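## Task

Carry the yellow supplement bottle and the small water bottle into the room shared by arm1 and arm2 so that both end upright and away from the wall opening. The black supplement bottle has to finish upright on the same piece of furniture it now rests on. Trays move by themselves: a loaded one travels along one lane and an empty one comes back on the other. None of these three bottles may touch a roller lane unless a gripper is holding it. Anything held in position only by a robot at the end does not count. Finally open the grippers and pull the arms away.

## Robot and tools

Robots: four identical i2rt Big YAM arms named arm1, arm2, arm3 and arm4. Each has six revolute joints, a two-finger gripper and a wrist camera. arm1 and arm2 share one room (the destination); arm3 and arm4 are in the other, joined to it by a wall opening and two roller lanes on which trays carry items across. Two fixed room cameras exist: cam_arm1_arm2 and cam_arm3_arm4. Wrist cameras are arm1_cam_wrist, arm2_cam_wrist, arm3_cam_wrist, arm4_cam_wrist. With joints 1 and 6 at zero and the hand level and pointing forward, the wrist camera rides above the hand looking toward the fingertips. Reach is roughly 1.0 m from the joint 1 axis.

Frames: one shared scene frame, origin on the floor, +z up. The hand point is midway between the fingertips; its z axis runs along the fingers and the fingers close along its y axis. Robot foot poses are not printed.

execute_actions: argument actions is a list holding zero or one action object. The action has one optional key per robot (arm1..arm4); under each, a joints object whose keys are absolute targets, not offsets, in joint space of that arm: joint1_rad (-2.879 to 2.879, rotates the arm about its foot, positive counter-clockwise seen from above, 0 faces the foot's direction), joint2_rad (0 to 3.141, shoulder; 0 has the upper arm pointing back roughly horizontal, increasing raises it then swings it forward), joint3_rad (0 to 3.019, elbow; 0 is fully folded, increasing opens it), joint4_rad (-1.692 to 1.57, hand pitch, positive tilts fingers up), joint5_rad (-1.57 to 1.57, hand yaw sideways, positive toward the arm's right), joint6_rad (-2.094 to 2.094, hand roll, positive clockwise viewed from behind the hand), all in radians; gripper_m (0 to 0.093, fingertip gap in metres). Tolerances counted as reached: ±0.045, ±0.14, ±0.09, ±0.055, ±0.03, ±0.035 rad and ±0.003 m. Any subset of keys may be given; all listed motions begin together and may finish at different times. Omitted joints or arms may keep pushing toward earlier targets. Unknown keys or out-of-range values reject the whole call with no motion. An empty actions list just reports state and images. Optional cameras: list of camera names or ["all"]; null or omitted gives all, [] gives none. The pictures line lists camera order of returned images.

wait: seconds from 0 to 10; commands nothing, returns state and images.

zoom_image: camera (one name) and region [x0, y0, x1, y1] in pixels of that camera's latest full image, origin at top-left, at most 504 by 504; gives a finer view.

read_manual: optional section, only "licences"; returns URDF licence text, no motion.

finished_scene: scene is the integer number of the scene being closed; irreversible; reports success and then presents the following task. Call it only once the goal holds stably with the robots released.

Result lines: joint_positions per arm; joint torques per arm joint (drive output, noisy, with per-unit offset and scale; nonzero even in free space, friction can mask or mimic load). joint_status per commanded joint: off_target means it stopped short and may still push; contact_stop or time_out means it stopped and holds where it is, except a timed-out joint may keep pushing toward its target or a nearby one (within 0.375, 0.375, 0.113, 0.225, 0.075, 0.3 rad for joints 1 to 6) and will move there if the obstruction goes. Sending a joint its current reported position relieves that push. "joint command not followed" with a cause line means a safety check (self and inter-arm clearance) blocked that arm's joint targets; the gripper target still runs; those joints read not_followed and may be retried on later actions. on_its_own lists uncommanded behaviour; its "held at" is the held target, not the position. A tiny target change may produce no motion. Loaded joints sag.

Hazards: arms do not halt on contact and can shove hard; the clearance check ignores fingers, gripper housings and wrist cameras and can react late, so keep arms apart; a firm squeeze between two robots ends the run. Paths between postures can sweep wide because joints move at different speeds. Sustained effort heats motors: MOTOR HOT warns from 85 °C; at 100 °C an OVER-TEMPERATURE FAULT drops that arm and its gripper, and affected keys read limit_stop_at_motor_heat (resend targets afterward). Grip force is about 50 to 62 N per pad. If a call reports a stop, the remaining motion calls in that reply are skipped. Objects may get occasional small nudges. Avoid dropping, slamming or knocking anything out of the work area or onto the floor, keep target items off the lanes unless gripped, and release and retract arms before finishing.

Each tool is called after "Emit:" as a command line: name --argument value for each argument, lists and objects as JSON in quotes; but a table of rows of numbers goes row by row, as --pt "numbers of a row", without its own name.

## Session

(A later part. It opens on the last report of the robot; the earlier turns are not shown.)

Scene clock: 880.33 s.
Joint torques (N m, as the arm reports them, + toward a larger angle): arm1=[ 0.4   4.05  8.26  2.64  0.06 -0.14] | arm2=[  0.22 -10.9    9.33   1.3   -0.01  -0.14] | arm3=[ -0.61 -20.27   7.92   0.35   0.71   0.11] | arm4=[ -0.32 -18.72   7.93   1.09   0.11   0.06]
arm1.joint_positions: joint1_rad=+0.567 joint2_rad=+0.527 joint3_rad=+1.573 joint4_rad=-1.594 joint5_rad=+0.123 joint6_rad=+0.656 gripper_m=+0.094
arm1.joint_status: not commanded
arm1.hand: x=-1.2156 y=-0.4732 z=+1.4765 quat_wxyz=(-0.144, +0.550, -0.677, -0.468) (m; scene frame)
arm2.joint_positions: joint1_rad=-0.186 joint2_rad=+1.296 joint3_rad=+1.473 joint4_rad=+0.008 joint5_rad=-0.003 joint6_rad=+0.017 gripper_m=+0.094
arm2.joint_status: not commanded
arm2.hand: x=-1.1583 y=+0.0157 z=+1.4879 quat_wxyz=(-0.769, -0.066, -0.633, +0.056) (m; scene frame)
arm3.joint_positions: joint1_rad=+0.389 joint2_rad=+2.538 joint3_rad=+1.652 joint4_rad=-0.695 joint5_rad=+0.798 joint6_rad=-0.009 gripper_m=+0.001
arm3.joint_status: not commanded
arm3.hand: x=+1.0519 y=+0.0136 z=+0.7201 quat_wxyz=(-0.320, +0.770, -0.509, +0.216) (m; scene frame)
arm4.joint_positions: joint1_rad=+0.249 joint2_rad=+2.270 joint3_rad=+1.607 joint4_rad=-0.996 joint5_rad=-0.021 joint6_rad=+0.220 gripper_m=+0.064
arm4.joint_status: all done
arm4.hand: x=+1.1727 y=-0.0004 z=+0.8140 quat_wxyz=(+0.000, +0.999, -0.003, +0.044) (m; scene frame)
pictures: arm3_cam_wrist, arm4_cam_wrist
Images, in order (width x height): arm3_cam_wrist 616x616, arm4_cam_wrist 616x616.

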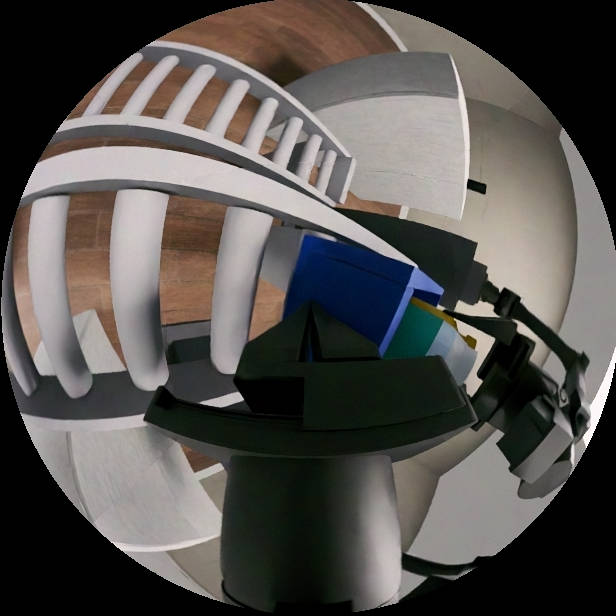

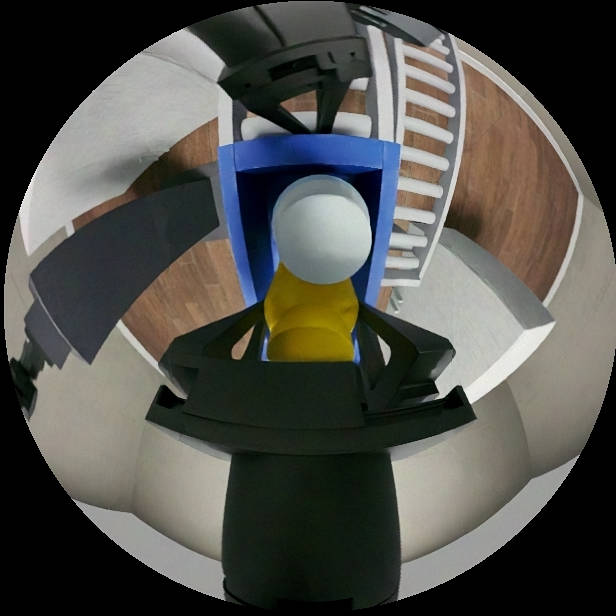

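Emit:
execute_actions --actions '[{"arm4": {"joints": {"joint2_rad": 2.303}}}]' --cameras '["arm4_cam_wrist", "arm3_cam_wrist"]'

Scene clock: 883.90 s.
Joint torques (N m, as the arm reports them, + toward a larger angle): arm1=[ 0.28  4.07  8.28  2.67  0.06 -0.14] | arm2=[  1.04 -11.14   9.37   1.25   0.01  -0.17] | arm3=[ -0.63 -19.6    7.97   0.47   0.68   0.08] | arm4=[ -1.31 -18.14   8.09   0.76   0.14  -0.01]
arm1.joint_positions: joint1_rad=+0.567 joint2_rad=+0.527 joint3_rad=+1.573 joint4_rad=-1.594 joint5_rad=+0.123 joint6_rad=+0.656 gripper_m=+0.094
arm1.joint_status: not commanded
arm1.hand: x=-1.2156 y=-0.4732 z=+1.4765 quat_wxyz=(-0.144, +0.550, -0.677, -0.468) (m; scene frame)
arm2.joint_positions: joint1_rad=-0.186 joint2_rad=+1.296 joint3_rad=+1.473 joint4_rad=+0.008 joint5_rad=-0.003 joint6_rad=+0.017 gripper_m=+0.094
arm2.joint_status: not commanded
arm2.hand: x=-1.1583 y=+0.0157 z=+1.4879 quat_wxyz=(-0.769, -0.066, -0.633, +0.056) (m; scene frame)
arm3.joint_positions: joint1_rad=+0.389 joint2_rad=+2.538 joint3_rad=+1.652 joint4_rad=-0.695 joint5_rad=+0.798 joint6_rad=-0.009 gripper_m=+0.001
arm3.joint_status: not commanded
arm3.hand: x=+1.0519 y=+0.0136 z=+0.7201 quat_wxyz=(-0.320, +0.770, -0.509, +0.216) (m; scene frame)
arm4.joint_positions: joint1_rad=+0.249 joint2_rad=+2.298 joint3_rad=+1.607 joint4_rad=-0.994 joint5_rad=-0.021 joint6_rad=+0.220 gripper_m=+0.064
arm4.joint_status: all done
arm4.hand: x=+1.1789 y=+0.0010 z=+0.7980 quat_wxyz=(-0.003, +0.998, -0.003, +0.056) (m; scene frame)
pictures: arm3_cam_wrist, arm4_cam_wrist
Images, in order (width x height): arm3_cam_wrist 616x616, arm4_cam_wrist 616x616.

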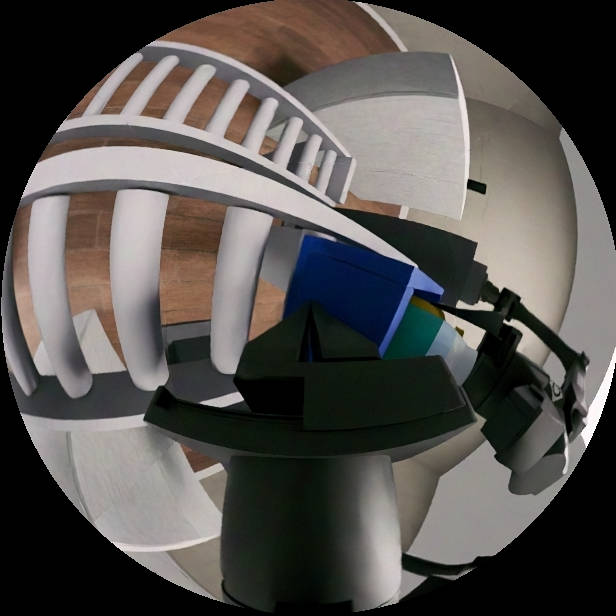

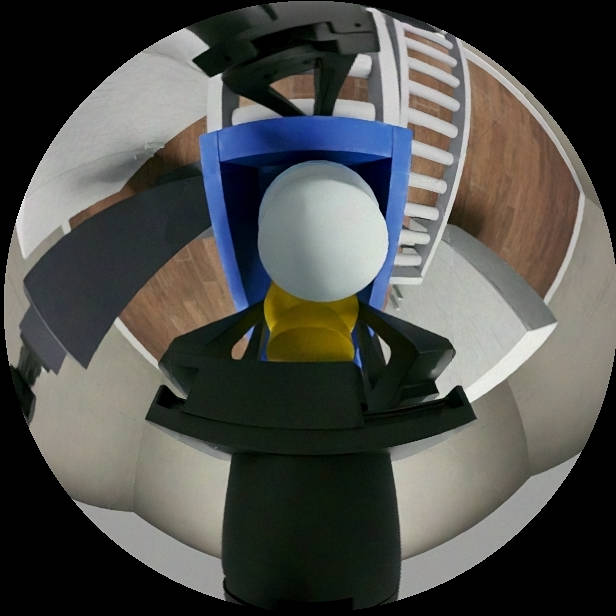

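At floor-contact height. Release.

Emit:
execute_actions --actions '[{"arm4": {"joints": {"gripper_m": 0.074}}}]' --cameras '["arm4_cam_wrist", "arm3_cam_wrist"]'

Scene clock: 887.70 s.
Joint torques (N m, as the arm reports them, + toward a larger angle): arm1=[ 0.34  4.09  8.22  2.65  0.06 -0.13] | arm2=[  0.35 -11.28   9.41   1.38  -0.04  -0.15] | arm3=[  0.98 -20.72   8.     0.29   0.62   0.1 ] | arm4=[ -1.22 -18.8    7.93   0.78   0.18   0.02]
arm1.joint_positions: joint1_rad=+0.567 joint2_rad=+0.527 joint3_rad=+1.573 joint4_rad=-1.594 joint5_rad=+0.123 joint6_rad=+0.656 gripper_m=+0.094
arm1.joint_status: not commanded
arm1.hand: x=-1.2156 y=-0.4732 z=+1.4765 quat_wxyz=(-0.144, +0.550, -0.677, -0.468) (m; scene frame)
arm2.joint_positions: joint1_rad=-0.186 joint2_rad=+1.296 joint3_rad=+1.473 joint4_rad=+0.008 joint5_rad=-0.003 joint6_rad=+0.017 gripper_m=+0.094
arm2.joint_status: not commanded
arm2.hand: x=-1.1583 y=+0.0157 z=+1.4879 quat_wxyz=(-0.769, -0.066, -0.633, +0.056) (m; scene frame)
arm3.joint_positions: joint1_rad=+0.389 joint2_rad=+2.538 joint3_rad=+1.652 joint4_rad=-0.695 joint5_rad=+0.798 joint6_rad=-0.009 gripper_m=+0.001
arm3.joint_status: not commanded
arm3.hand: x=+1.0519 y=+0.0136 z=+0.7201 quat_wxyz=(-0.320, +0.770, -0.509, +0.216) (m; scene frame)
arm4.joint_positions: joint1_rad=+0.249 joint2_rad=+2.298 joint3_rad=+1.607 joint4_rad=-0.994 joint5_rad=-0.021 joint6_rad=+0.220 gripper_m=+0.074
arm4.joint_status: all done
arm4.hand: x=+1.1789 y=+0.0010 z=+0.7980 quat_wxyz=(-0.003, +0.998, -0.003, +0.056) (m; scene frame)
pictures: arm3_cam_wrist, arm4_cam_wrist
Images, in order (width x height): arm3_cam_wrist 616x616, arm4_cam_wrist 616x616.

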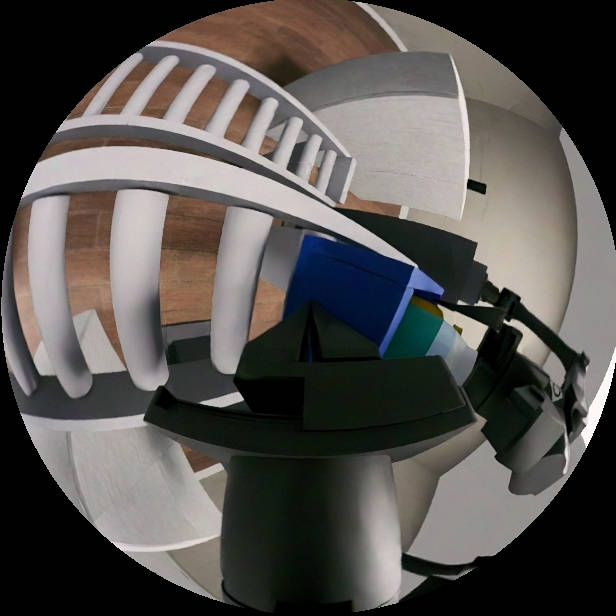

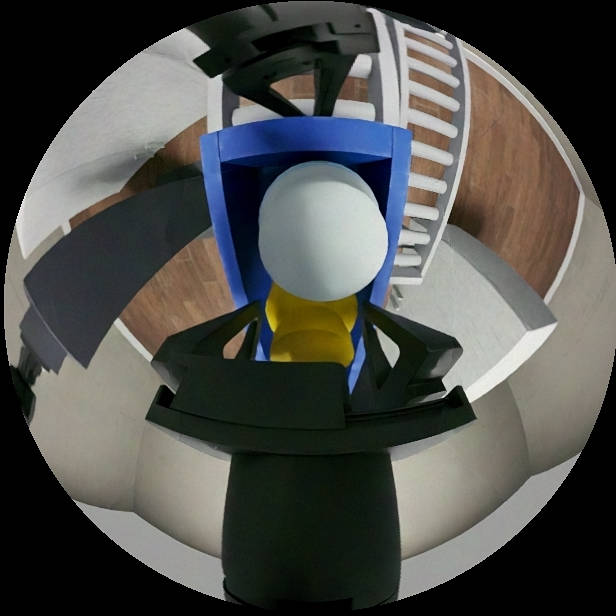

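Emit:
execute_actions --actions '[{"arm4": {"joints": {"joint2_rad": 1.9}}}]' --cameras '["arm4_cam_wrist", "arm3_cam_wrist", "cam_arm3_arm4"]'

Scene clock: 904.23 s.
Joint torques (N m, as the arm reports them, + toward a larger angle): arm1=[ 0.27  3.98  8.26  2.66  0.07 -0.13] | arm2=[  0.56 -10.83   9.42   1.24   0.03  -0.16] | arm3=[ -0.29 -19.37   7.97   0.4    0.72   0.12] | arm4=[ -0.76 -16.91   8.82   1.68   0.11   0.04]
arm1.joint_positions: joint1_rad=+0.567 joint2_rad=+0.527 joint3_rad=+1.573 joint4_rad=-1.594 joint5_rad=+0.123 joint6_rad=+0.656 gripper_m=+0.094
arm1.joint_status: not commanded
arm1.hand: x=-1.2156 y=-0.4732 z=+1.4765 quat_wxyz=(-0.144, +0.550, -0.677, -0.468) (m; scene frame)
arm2.joint_positions: joint1_rad=-0.186 joint2_rad=+1.296 joint3_rad=+1.473 joint4_rad=+0.008 joint5_rad=-0.003 joint6_rad=+0.017 gripper_m=+0.094
arm2.joint_status: not commanded
arm2.hand: x=-1.1583 y=+0.0157 z=+1.4879 quat_wxyz=(-0.769, -0.066, -0.633, +0.056) (m; scene frame)
arm3.joint_positions: joint1_rad=+0.389 joint2_rad=+2.538 joint3_rad=+1.652 joint4_rad=-0.695 joint5_rad=+0.798 joint6_rad=-0.009 gripper_m=+0.001
arm3.joint_status: not commanded
arm3.hand: x=+1.0519 y=+0.0136 z=+0.7201 quat_wxyz=(-0.320, +0.770, -0.509, +0.216) (m; scene frame)
arm4.joint_positions: joint1_rad=+0.249 joint2_rad=+1.896 joint3_rad=+1.625 joint4_rad=-0.994 joint5_rad=-0.021 joint6_rad=+0.220 gripper_m=+0.074
arm4.joint_status: all done
arm4.hand: x=+1.1225 y=-0.0120 z=+1.0480 quat_wxyz=(+0.042, +0.988, +0.000, -0.148) (m; scene frame)
pictures: arm3_cam_wrist, arm4_cam_wrist, cam_arm3_arm4
Images, in order (width x height): arm3_cam_wrist 616x616, arm4_cam_wrist 616x616, cam_arm3_arm4 504x504.

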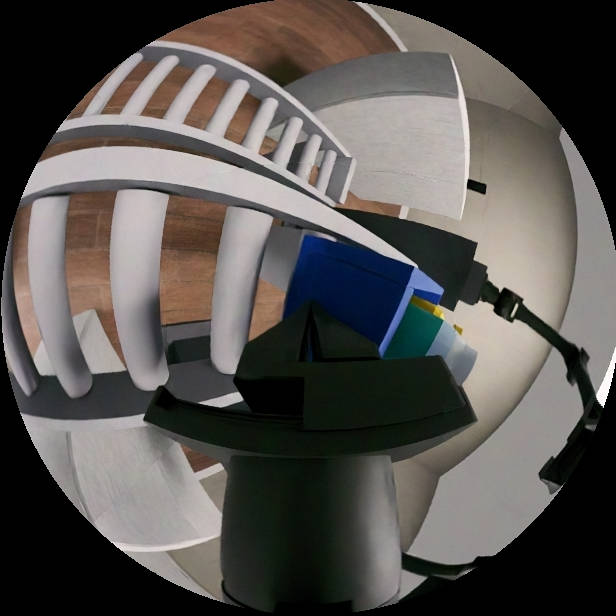

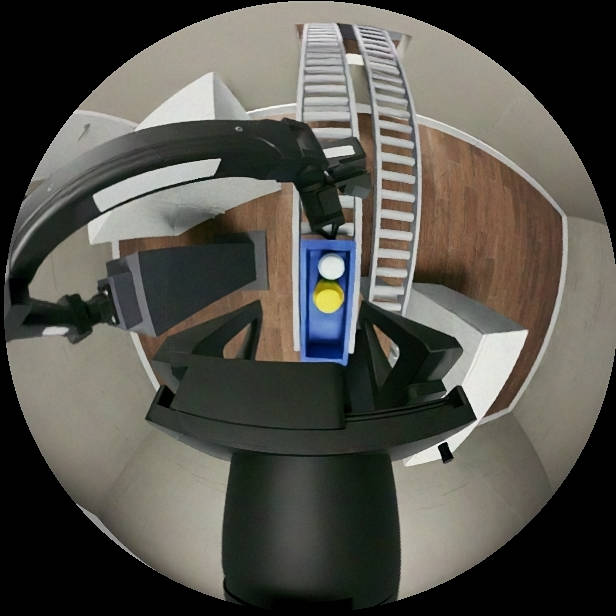

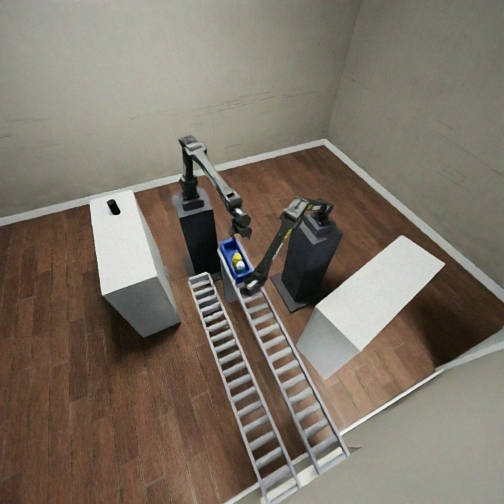

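Emit:
execute_actions --actions '[{"arm4": {"joints": {"joint2_rad": 1.3, "gripper_m": 0.09}}}]' --cameras '["cam_arm3_arm4"]'

Emit:
execute_actions --actions '[{"arm3": {"joints": {"joint2_rad": 1.85, "joint3_rad": 1.85}}}]' --cameras '["cam_arm3_arm4", "cam_arm1_arm2", "arm4_cam_wrist"]'

Scene clock: 937.17 s.
Joint torques (N m, as the arm reports them, + toward a larger angle): arm1=[ 0.3   4.18  8.27  2.67  0.06 -0.14] | arm2=[  0.51 -10.87   9.32   1.25   0.    -0.15] | arm3=[ -0.66 -19.71   7.85   0.56   0.67   0.13] | arm4=[-0.75 -8.81  9.81  2.19  0.1   0.04]
arm1.joint_positions: joint1_rad=+0.567 joint2_rad=+0.527 joint3_rad=+1.573 joint4_rad=-1.594 joint5_rad=+0.123 joint6_rad=+0.656 gripper_m=+0.094
arm1.joint_status: not commanded
arm1.hand: x=-1.2156 y=-0.4732 z=+1.4765 quat_wxyz=(-0.144, +0.550, -0.677, -0.468) (m; scene frame)
arm2.joint_positions: joint1_rad=-0.186 joint2_rad=+1.296 joint3_rad=+1.473 joint4_rad=+0.008 joint5_rad=-0.003 joint6_rad=+0.017 gripper_m=+0.094
arm2.joint_status: not commanded
arm2.hand: x=-1.1583 y=+0.0157 z=+1.4879 quat_wxyz=(-0.769, -0.066, -0.633, +0.056) (m; scene frame)
arm3.joint_positions: joint1_rad=+0.389 joint2_rad=+2.538 joint3_rad=+1.652 joint4_rad=-0.695 joint5_rad=+0.798 joint6_rad=-0.009 gripper_m=+0.001
arm3.joint_status: not commanded
arm3.hand: x=+1.0519 y=+0.0136 z=+0.7201 quat_wxyz=(-0.320, +0.770, -0.509, +0.216) (m; scene frame)
arm4.joint_positions: joint1_rad=+0.249 joint2_rad=+1.306 joint3_rad=+1.623 joint4_rad=-0.994 joint5_rad=-0.021 joint6_rad=+0.220 gripper_m=+0.090
arm4.joint_status: all done
arm4.hand: x=+1.2277 y=+0.0100 z=+1.3961 quat_wxyz=(+0.102, +0.901, +0.003, -0.421) (m; scene frame)
pictures: cam_arm3_arm4
Images, in order (width x height): cam_arm3_arm4 504x504.

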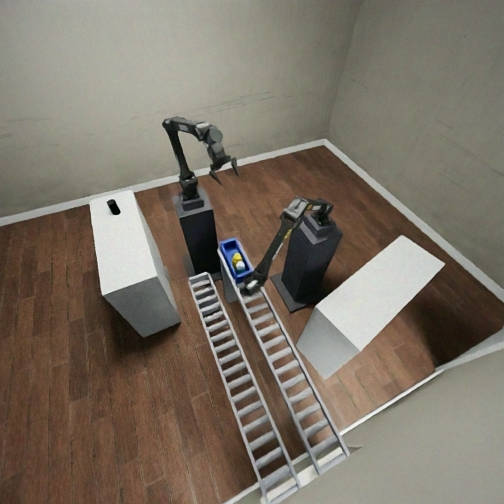

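Scene clock: 939.23 s.
Joint torques (N m, as the arm reports them, + toward a larger angle): arm1=[ 0.38  4.16  8.26  2.65  0.07 -0.14] | arm2=[  0.03 -10.87   9.33   1.5    0.02  -0.14] | arm3=[ -0.61 -19.83  12.59   1.22   0.37   0.01] | arm4=[-0.51 -9.88  9.78  2.26  0.16  0.03]
arm1.joint_positions: joint1_rad=+0.567 joint2_rad=+0.527 joint3_rad=+1.573 joint4_rad=-1.594 joint5_rad=+0.123 joint6_rad=+0.656 gripper_m=+0.094
arm1.joint_status: not commanded
arm1.hand: x=-1.2156 y=-0.4732 z=+1.4765 quat_wxyz=(-0.144, +0.550, -0.677, -0.468) (m; scene frame)
arm2.joint_positions: joint1_rad=-0.186 joint2_rad=+1.296 joint3_rad=+1.473 joint4_rad=+0.008 joint5_rad=-0.003 joint6_rad=+0.017 gripper_m=+0.094
arm2.joint_status: not commanded
arm2.hand: x=-1.1583 y=+0.0157 z=+1.4879 quat_wxyz=(-0.769, -0.066, -0.633, +0.056) (m; scene frame)
arm3.joint_positions: joint1_rad=+0.389 joint2_rad=+1.859 joint3_rad=+1.832 joint4_rad=-0.687 joint5_rad=+0.801 joint6_rad=-0.008 gripper_m=+0.001
arm3.joint_status: all done
arm3.hand: x=+1.0142 y=+0.1132 z=+1.2584 quat_wxyz=(-0.507, +0.607, -0.599, -0.124) (m; scene frame)
arm4.joint_positions: joint1_rad=+0.249 joint2_rad=+1.306 joint3_rad=+1.623 joint4_rad=-0.994 joint5_rad=-0.021 joint6_rad=+0.220 gripper_m=+0.090
arm4.joint_status: not commanded
arm4.hand: x=+1.2277 y=+0.0100 z=+1.3961 quat_wxyz=(+0.102, +0.901, +0.003, -0.421) (m; scene frame)
pictures: arm4_cam_wrist, cam_arm1_arm2, cam_arm3_arm4
Images, in order (width x height): arm4_cam_wrist 616x616, cam_arm1_arm2 504x504, cam_arm3_arm4 504x504.

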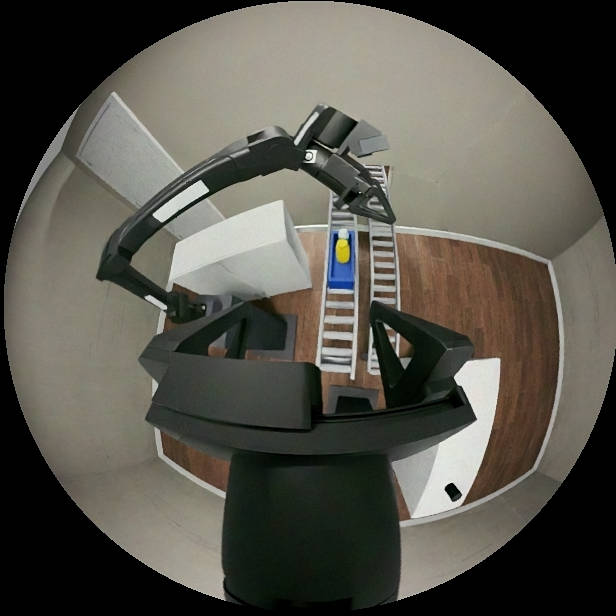

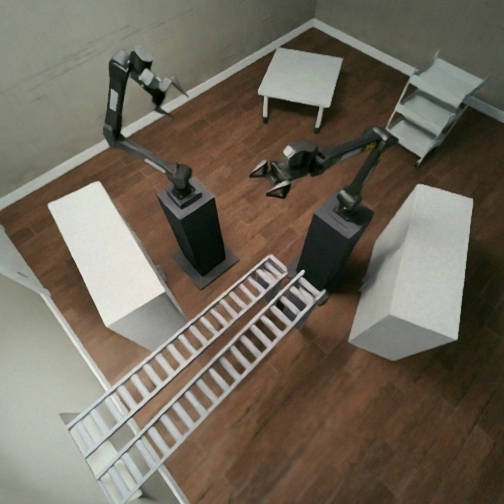

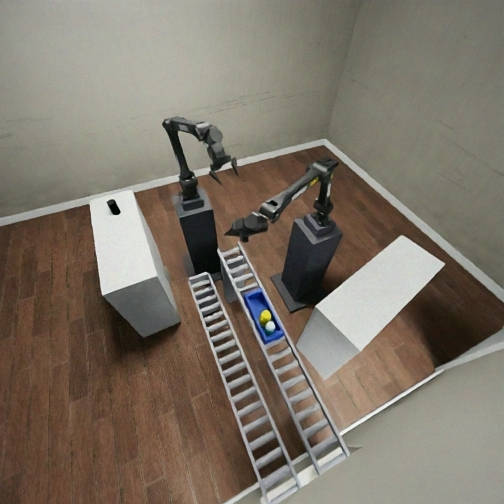

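Emit:
execute_actions --actions '[]' --cameras '["cam_arm3_arm4", "cam_arm1_arm2", "arm1_cam_wrist", "arm2_cam_wrist"]'

Scene clock: 942.47 s.
Joint torques (N m, as the arm reports them, + toward a larger angle): arm1=[ 0.32  4.17  8.26  2.61  0.05 -0.13] | arm2=[  0.73 -10.61   9.33   1.19   0.    -0.18] | arm3=[ -0.28 -20.3   12.67   1.26   0.33   0.07] | arm4=[-0.22 -9.08  9.75  2.12  0.16  0.05]
arm1.joint_positions: joint1_rad=+0.567 joint2_rad=+0.527 joint3_rad=+1.573 joint4_rad=-1.594 joint5_rad=+0.123 joint6_rad=+0.656 gripper_m=+0.094
arm1.joint_status: not commanded
arm1.hand: x=-1.2156 y=-0.4732 z=+1.4765 quat_wxyz=(-0.144, +0.550, -0.677, -0.468) (m; scene frame)
arm2.joint_positions: joint1_rad=-0.186 joint2_rad=+1.296 joint3_rad=+1.473 joint4_rad=+0.008 joint5_rad=-0.003 joint6_rad=+0.017 gripper_m=+0.094
arm2.joint_status: not commanded
arm2.hand: x=-1.1583 y=+0.0157 z=+1.4879 quat_wxyz=(-0.769, -0.066, -0.633, +0.056) (m; scene frame)
arm3.joint_positions: joint1_rad=+0.389 joint2_rad=+1.859 joint3_rad=+1.832 joint4_rad=-0.687 joint5_rad=+0.801 joint6_rad=-0.008 gripper_m=+0.001
arm3.joint_status: all done
arm3.hand: x=+1.0142 y=+0.1132 z=+1.2584 quat_wxyz=(-0.507, +0.607, -0.599, -0.124) (m; scene frame)
arm4.joint_positions: joint1_rad=+0.249 joint2_rad=+1.306 joint3_rad=+1.623 joint4_rad=-0.994 joint5_rad=-0.021 joint6_rad=+0.220 gripper_m=+0.090
arm4.joint_status: not commanded
arm4.hand: x=+1.2277 y=+0.0100 z=+1.3961 quat_wxyz=(+0.102, +0.901, +0.003, -0.421) (m; scene frame)
pictures: arm1_cam_wrist, arm2_cam_wrist, cam_arm1_arm2, cam_arm3_arm4
Images, in order (width x height): arm1_cam_wrist 616x616, arm2_cam_wrist 616x616, cam_arm1_arm2 504x504, cam_arm3_arm4 504x504.

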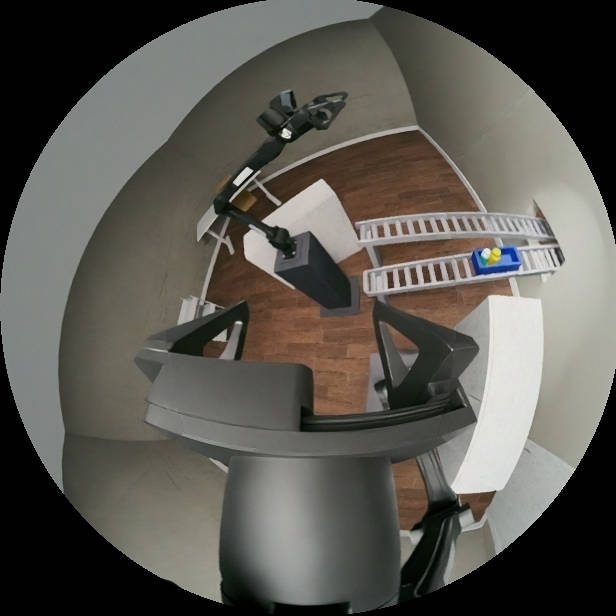

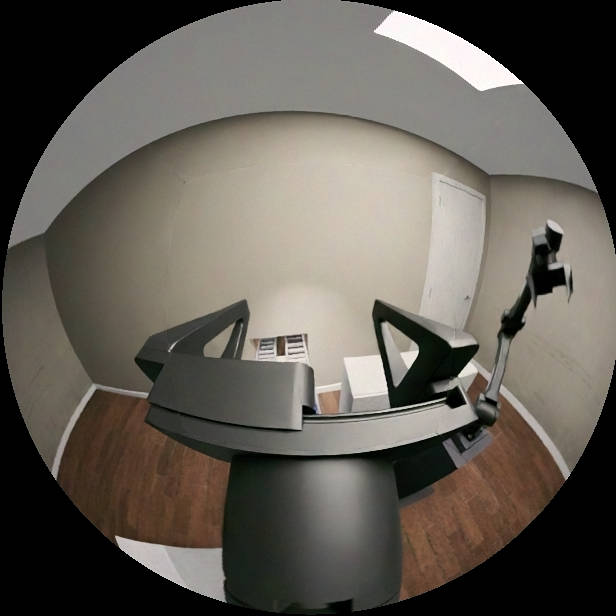

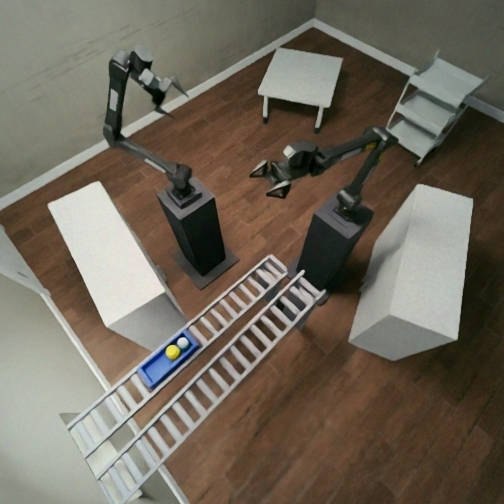

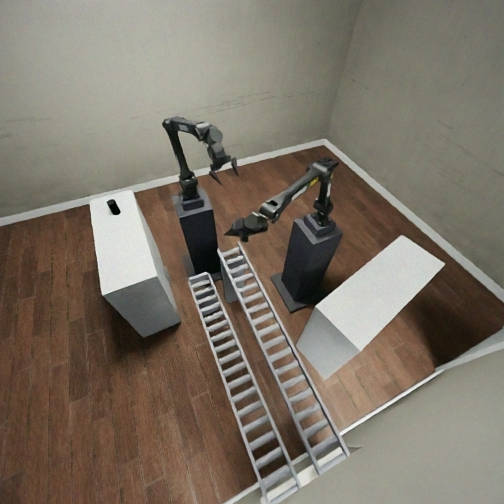

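The tray has passed through the wall with both bottles upright. Checking again after it reaches the stop.

Emit:
wait --seconds 3

Scene clock: 948.20 s.
Joint torques (N m, as the arm reports them, + toward a larger angle): arm1=[ 0.44  4.09  8.25  2.64  0.06 -0.14] | arm2=[ -0.27 -10.97   9.3    1.39  -0.03  -0.15] | arm3=[ -0.57 -19.69  12.54   1.2    0.41   0.03] | arm4=[ 0.42 -8.81  9.77  2.27  0.12 -0.02]
arm1.joint_positions: joint1_rad=+0.567 joint2_rad=+0.527 joint3_rad=+1.573 joint4_rad=-1.594 joint5_rad=+0.123 joint6_rad=+0.656 gripper_m=+0.094
arm1.joint_status: not commanded
arm1.hand: x=-1.2156 y=-0.4732 z=+1.4765 quat_wxyz=(-0.144, +0.550, -0.677, -0.468) (m; scene frame)
arm2.joint_positions: joint1_rad=-0.186 joint2_rad=+1.296 joint3_rad=+1.473 joint4_rad=+0.008 joint5_rad=-0.003 joint6_rad=+0.017 gripper_m=+0.094
arm2.joint_status: not commanded
arm2.hand: x=-1.1583 y=+0.0157 z=+1.4879 quat_wxyz=(-0.769, -0.066, -0.633, +0.056) (m; scene frame)
arm3.joint_positions: joint1_rad=+0.389 joint2_rad=+1.859 joint3_rad=+1.832 joint4_rad=-0.687 joint5_rad=+0.801 joint6_rad=-0.008 gripper_m=+0.001
arm3.joint_status: all done
arm3.hand: x=+1.0142 y=+0.1132 z=+1.2584 quat_wxyz=(-0.507, +0.607, -0.599, -0.124) (m; scene frame)
arm4.joint_positions: joint1_rad=+0.249 joint2_rad=+1.306 joint3_rad=+1.623 joint4_rad=-0.994 joint5_rad=-0.021 joint6_rad=+0.220 gripper_m=+0.090
arm4.joint_status: not commanded
arm4.hand: x=+1.2277 y=+0.0100 z=+1.3961 quat_wxyz=(+0.102, +0.901, +0.003, -0.421) (m; scene frame)
wait: 3.00 s; at rest from the start
pictures: arm1_cam_wrist, arm2_cam_wrist, arm3_cam_wrist, arm4_cam_wrist, cam_arm1_arm2, cam_arm3_arm4
Images, in order (width x height): arm1_cam_wrist 616x616, arm2_cam_wrist 616x616, arm3_cam_wrist 616x616, arm4_cam_wrist 616x616, cam_arm1_arm2 504x504, cam_arm3_arm4 504x504.

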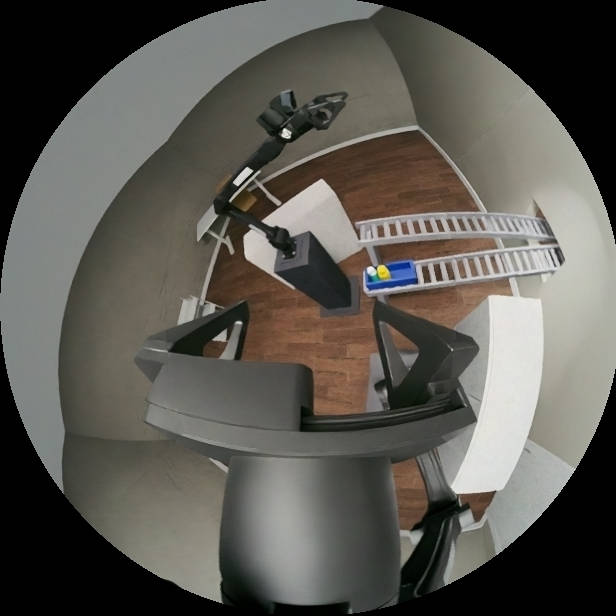

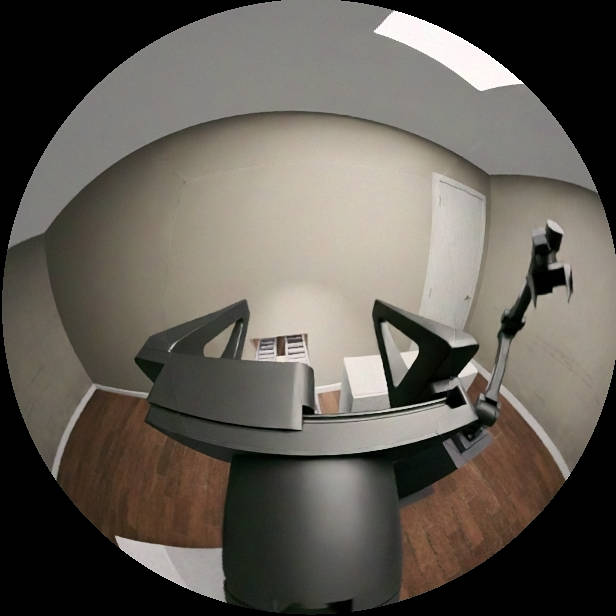

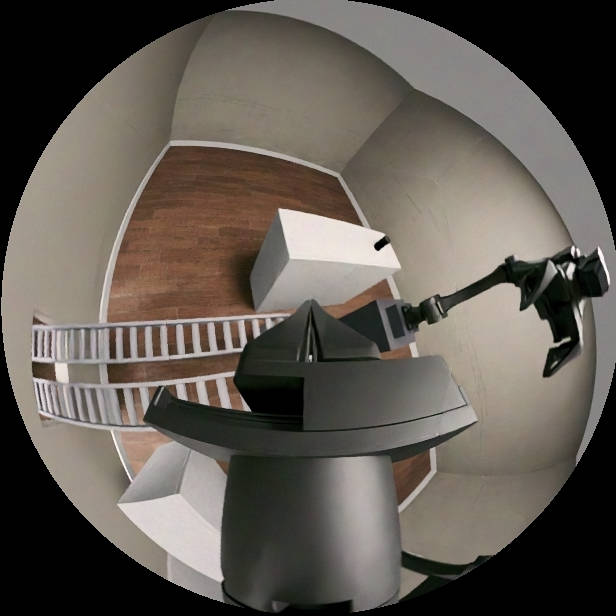

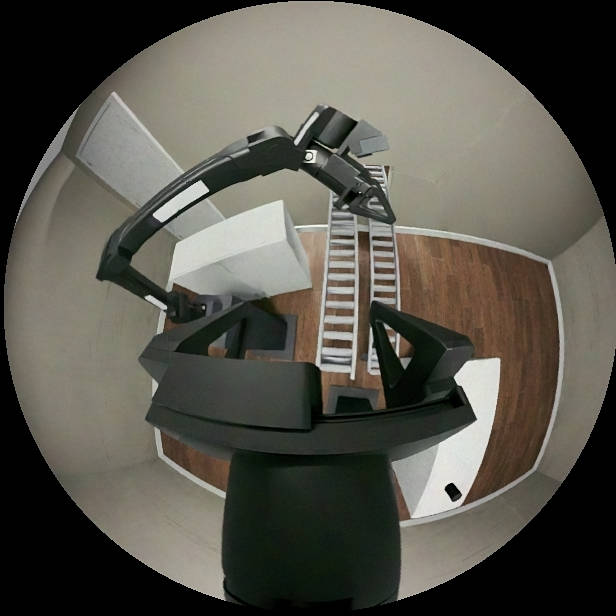

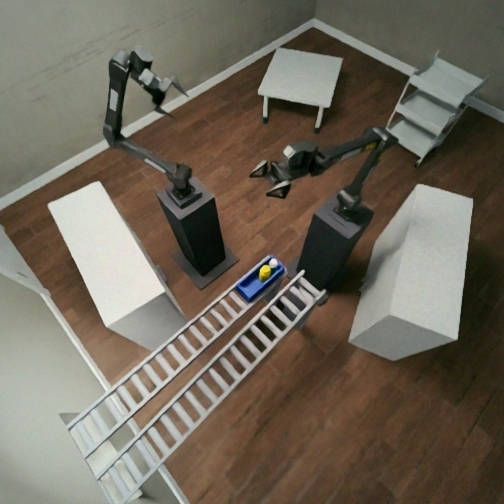

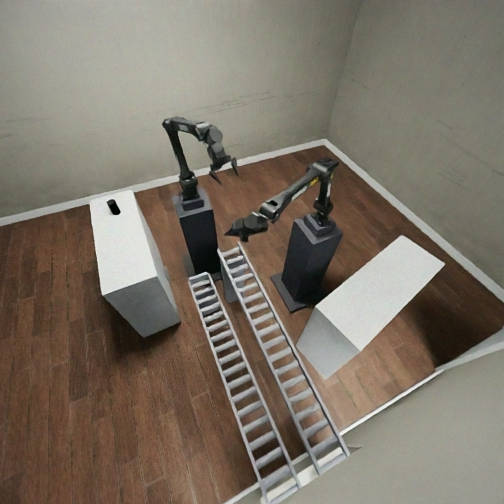

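Emit:
zoom_image --camera "arm1_cam_wrist" --region '[340, 240, 440, 310]'

Emit:
zoom_image --camera "cam_arm1_arm2" --region '[220, 240, 310, 310]'

Emit:
zoom_image --camera "cam_arm3_arm4" --region '[80, 180, 150, 240]'

Region (340, 240, 440, 310) of arm1_cam_wrist's 616x616 image, scaled by 5.040, with more detail than that image has; it fills the top 353 rows of this view, and the rest is white.

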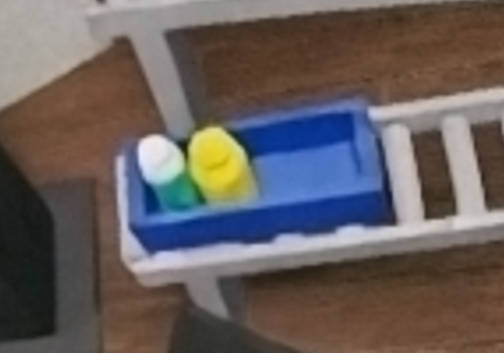

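Region (220, 240, 310, 310) of cam_arm1_arm2's 504x504 image, scaled by 5.600, with more detail than that image has.

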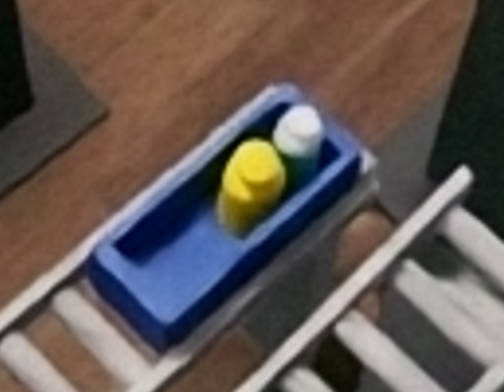

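Region (80, 180, 150, 240) of cam_arm3_arm4's 504x504 image, scaled by 7.200, with more detail than that image has; it fills the top 432 rows of this view, and the rest is white.

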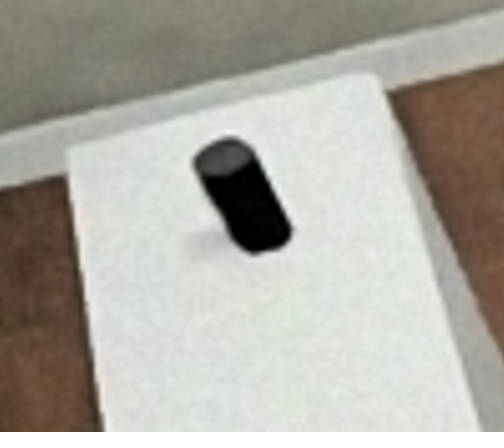

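Both bottles are standing at the lane's end stop, and the black bottle is still standing. Finishing scene 1.

Emit:
finished_scene --scene 1

The scene is finished: the task was done.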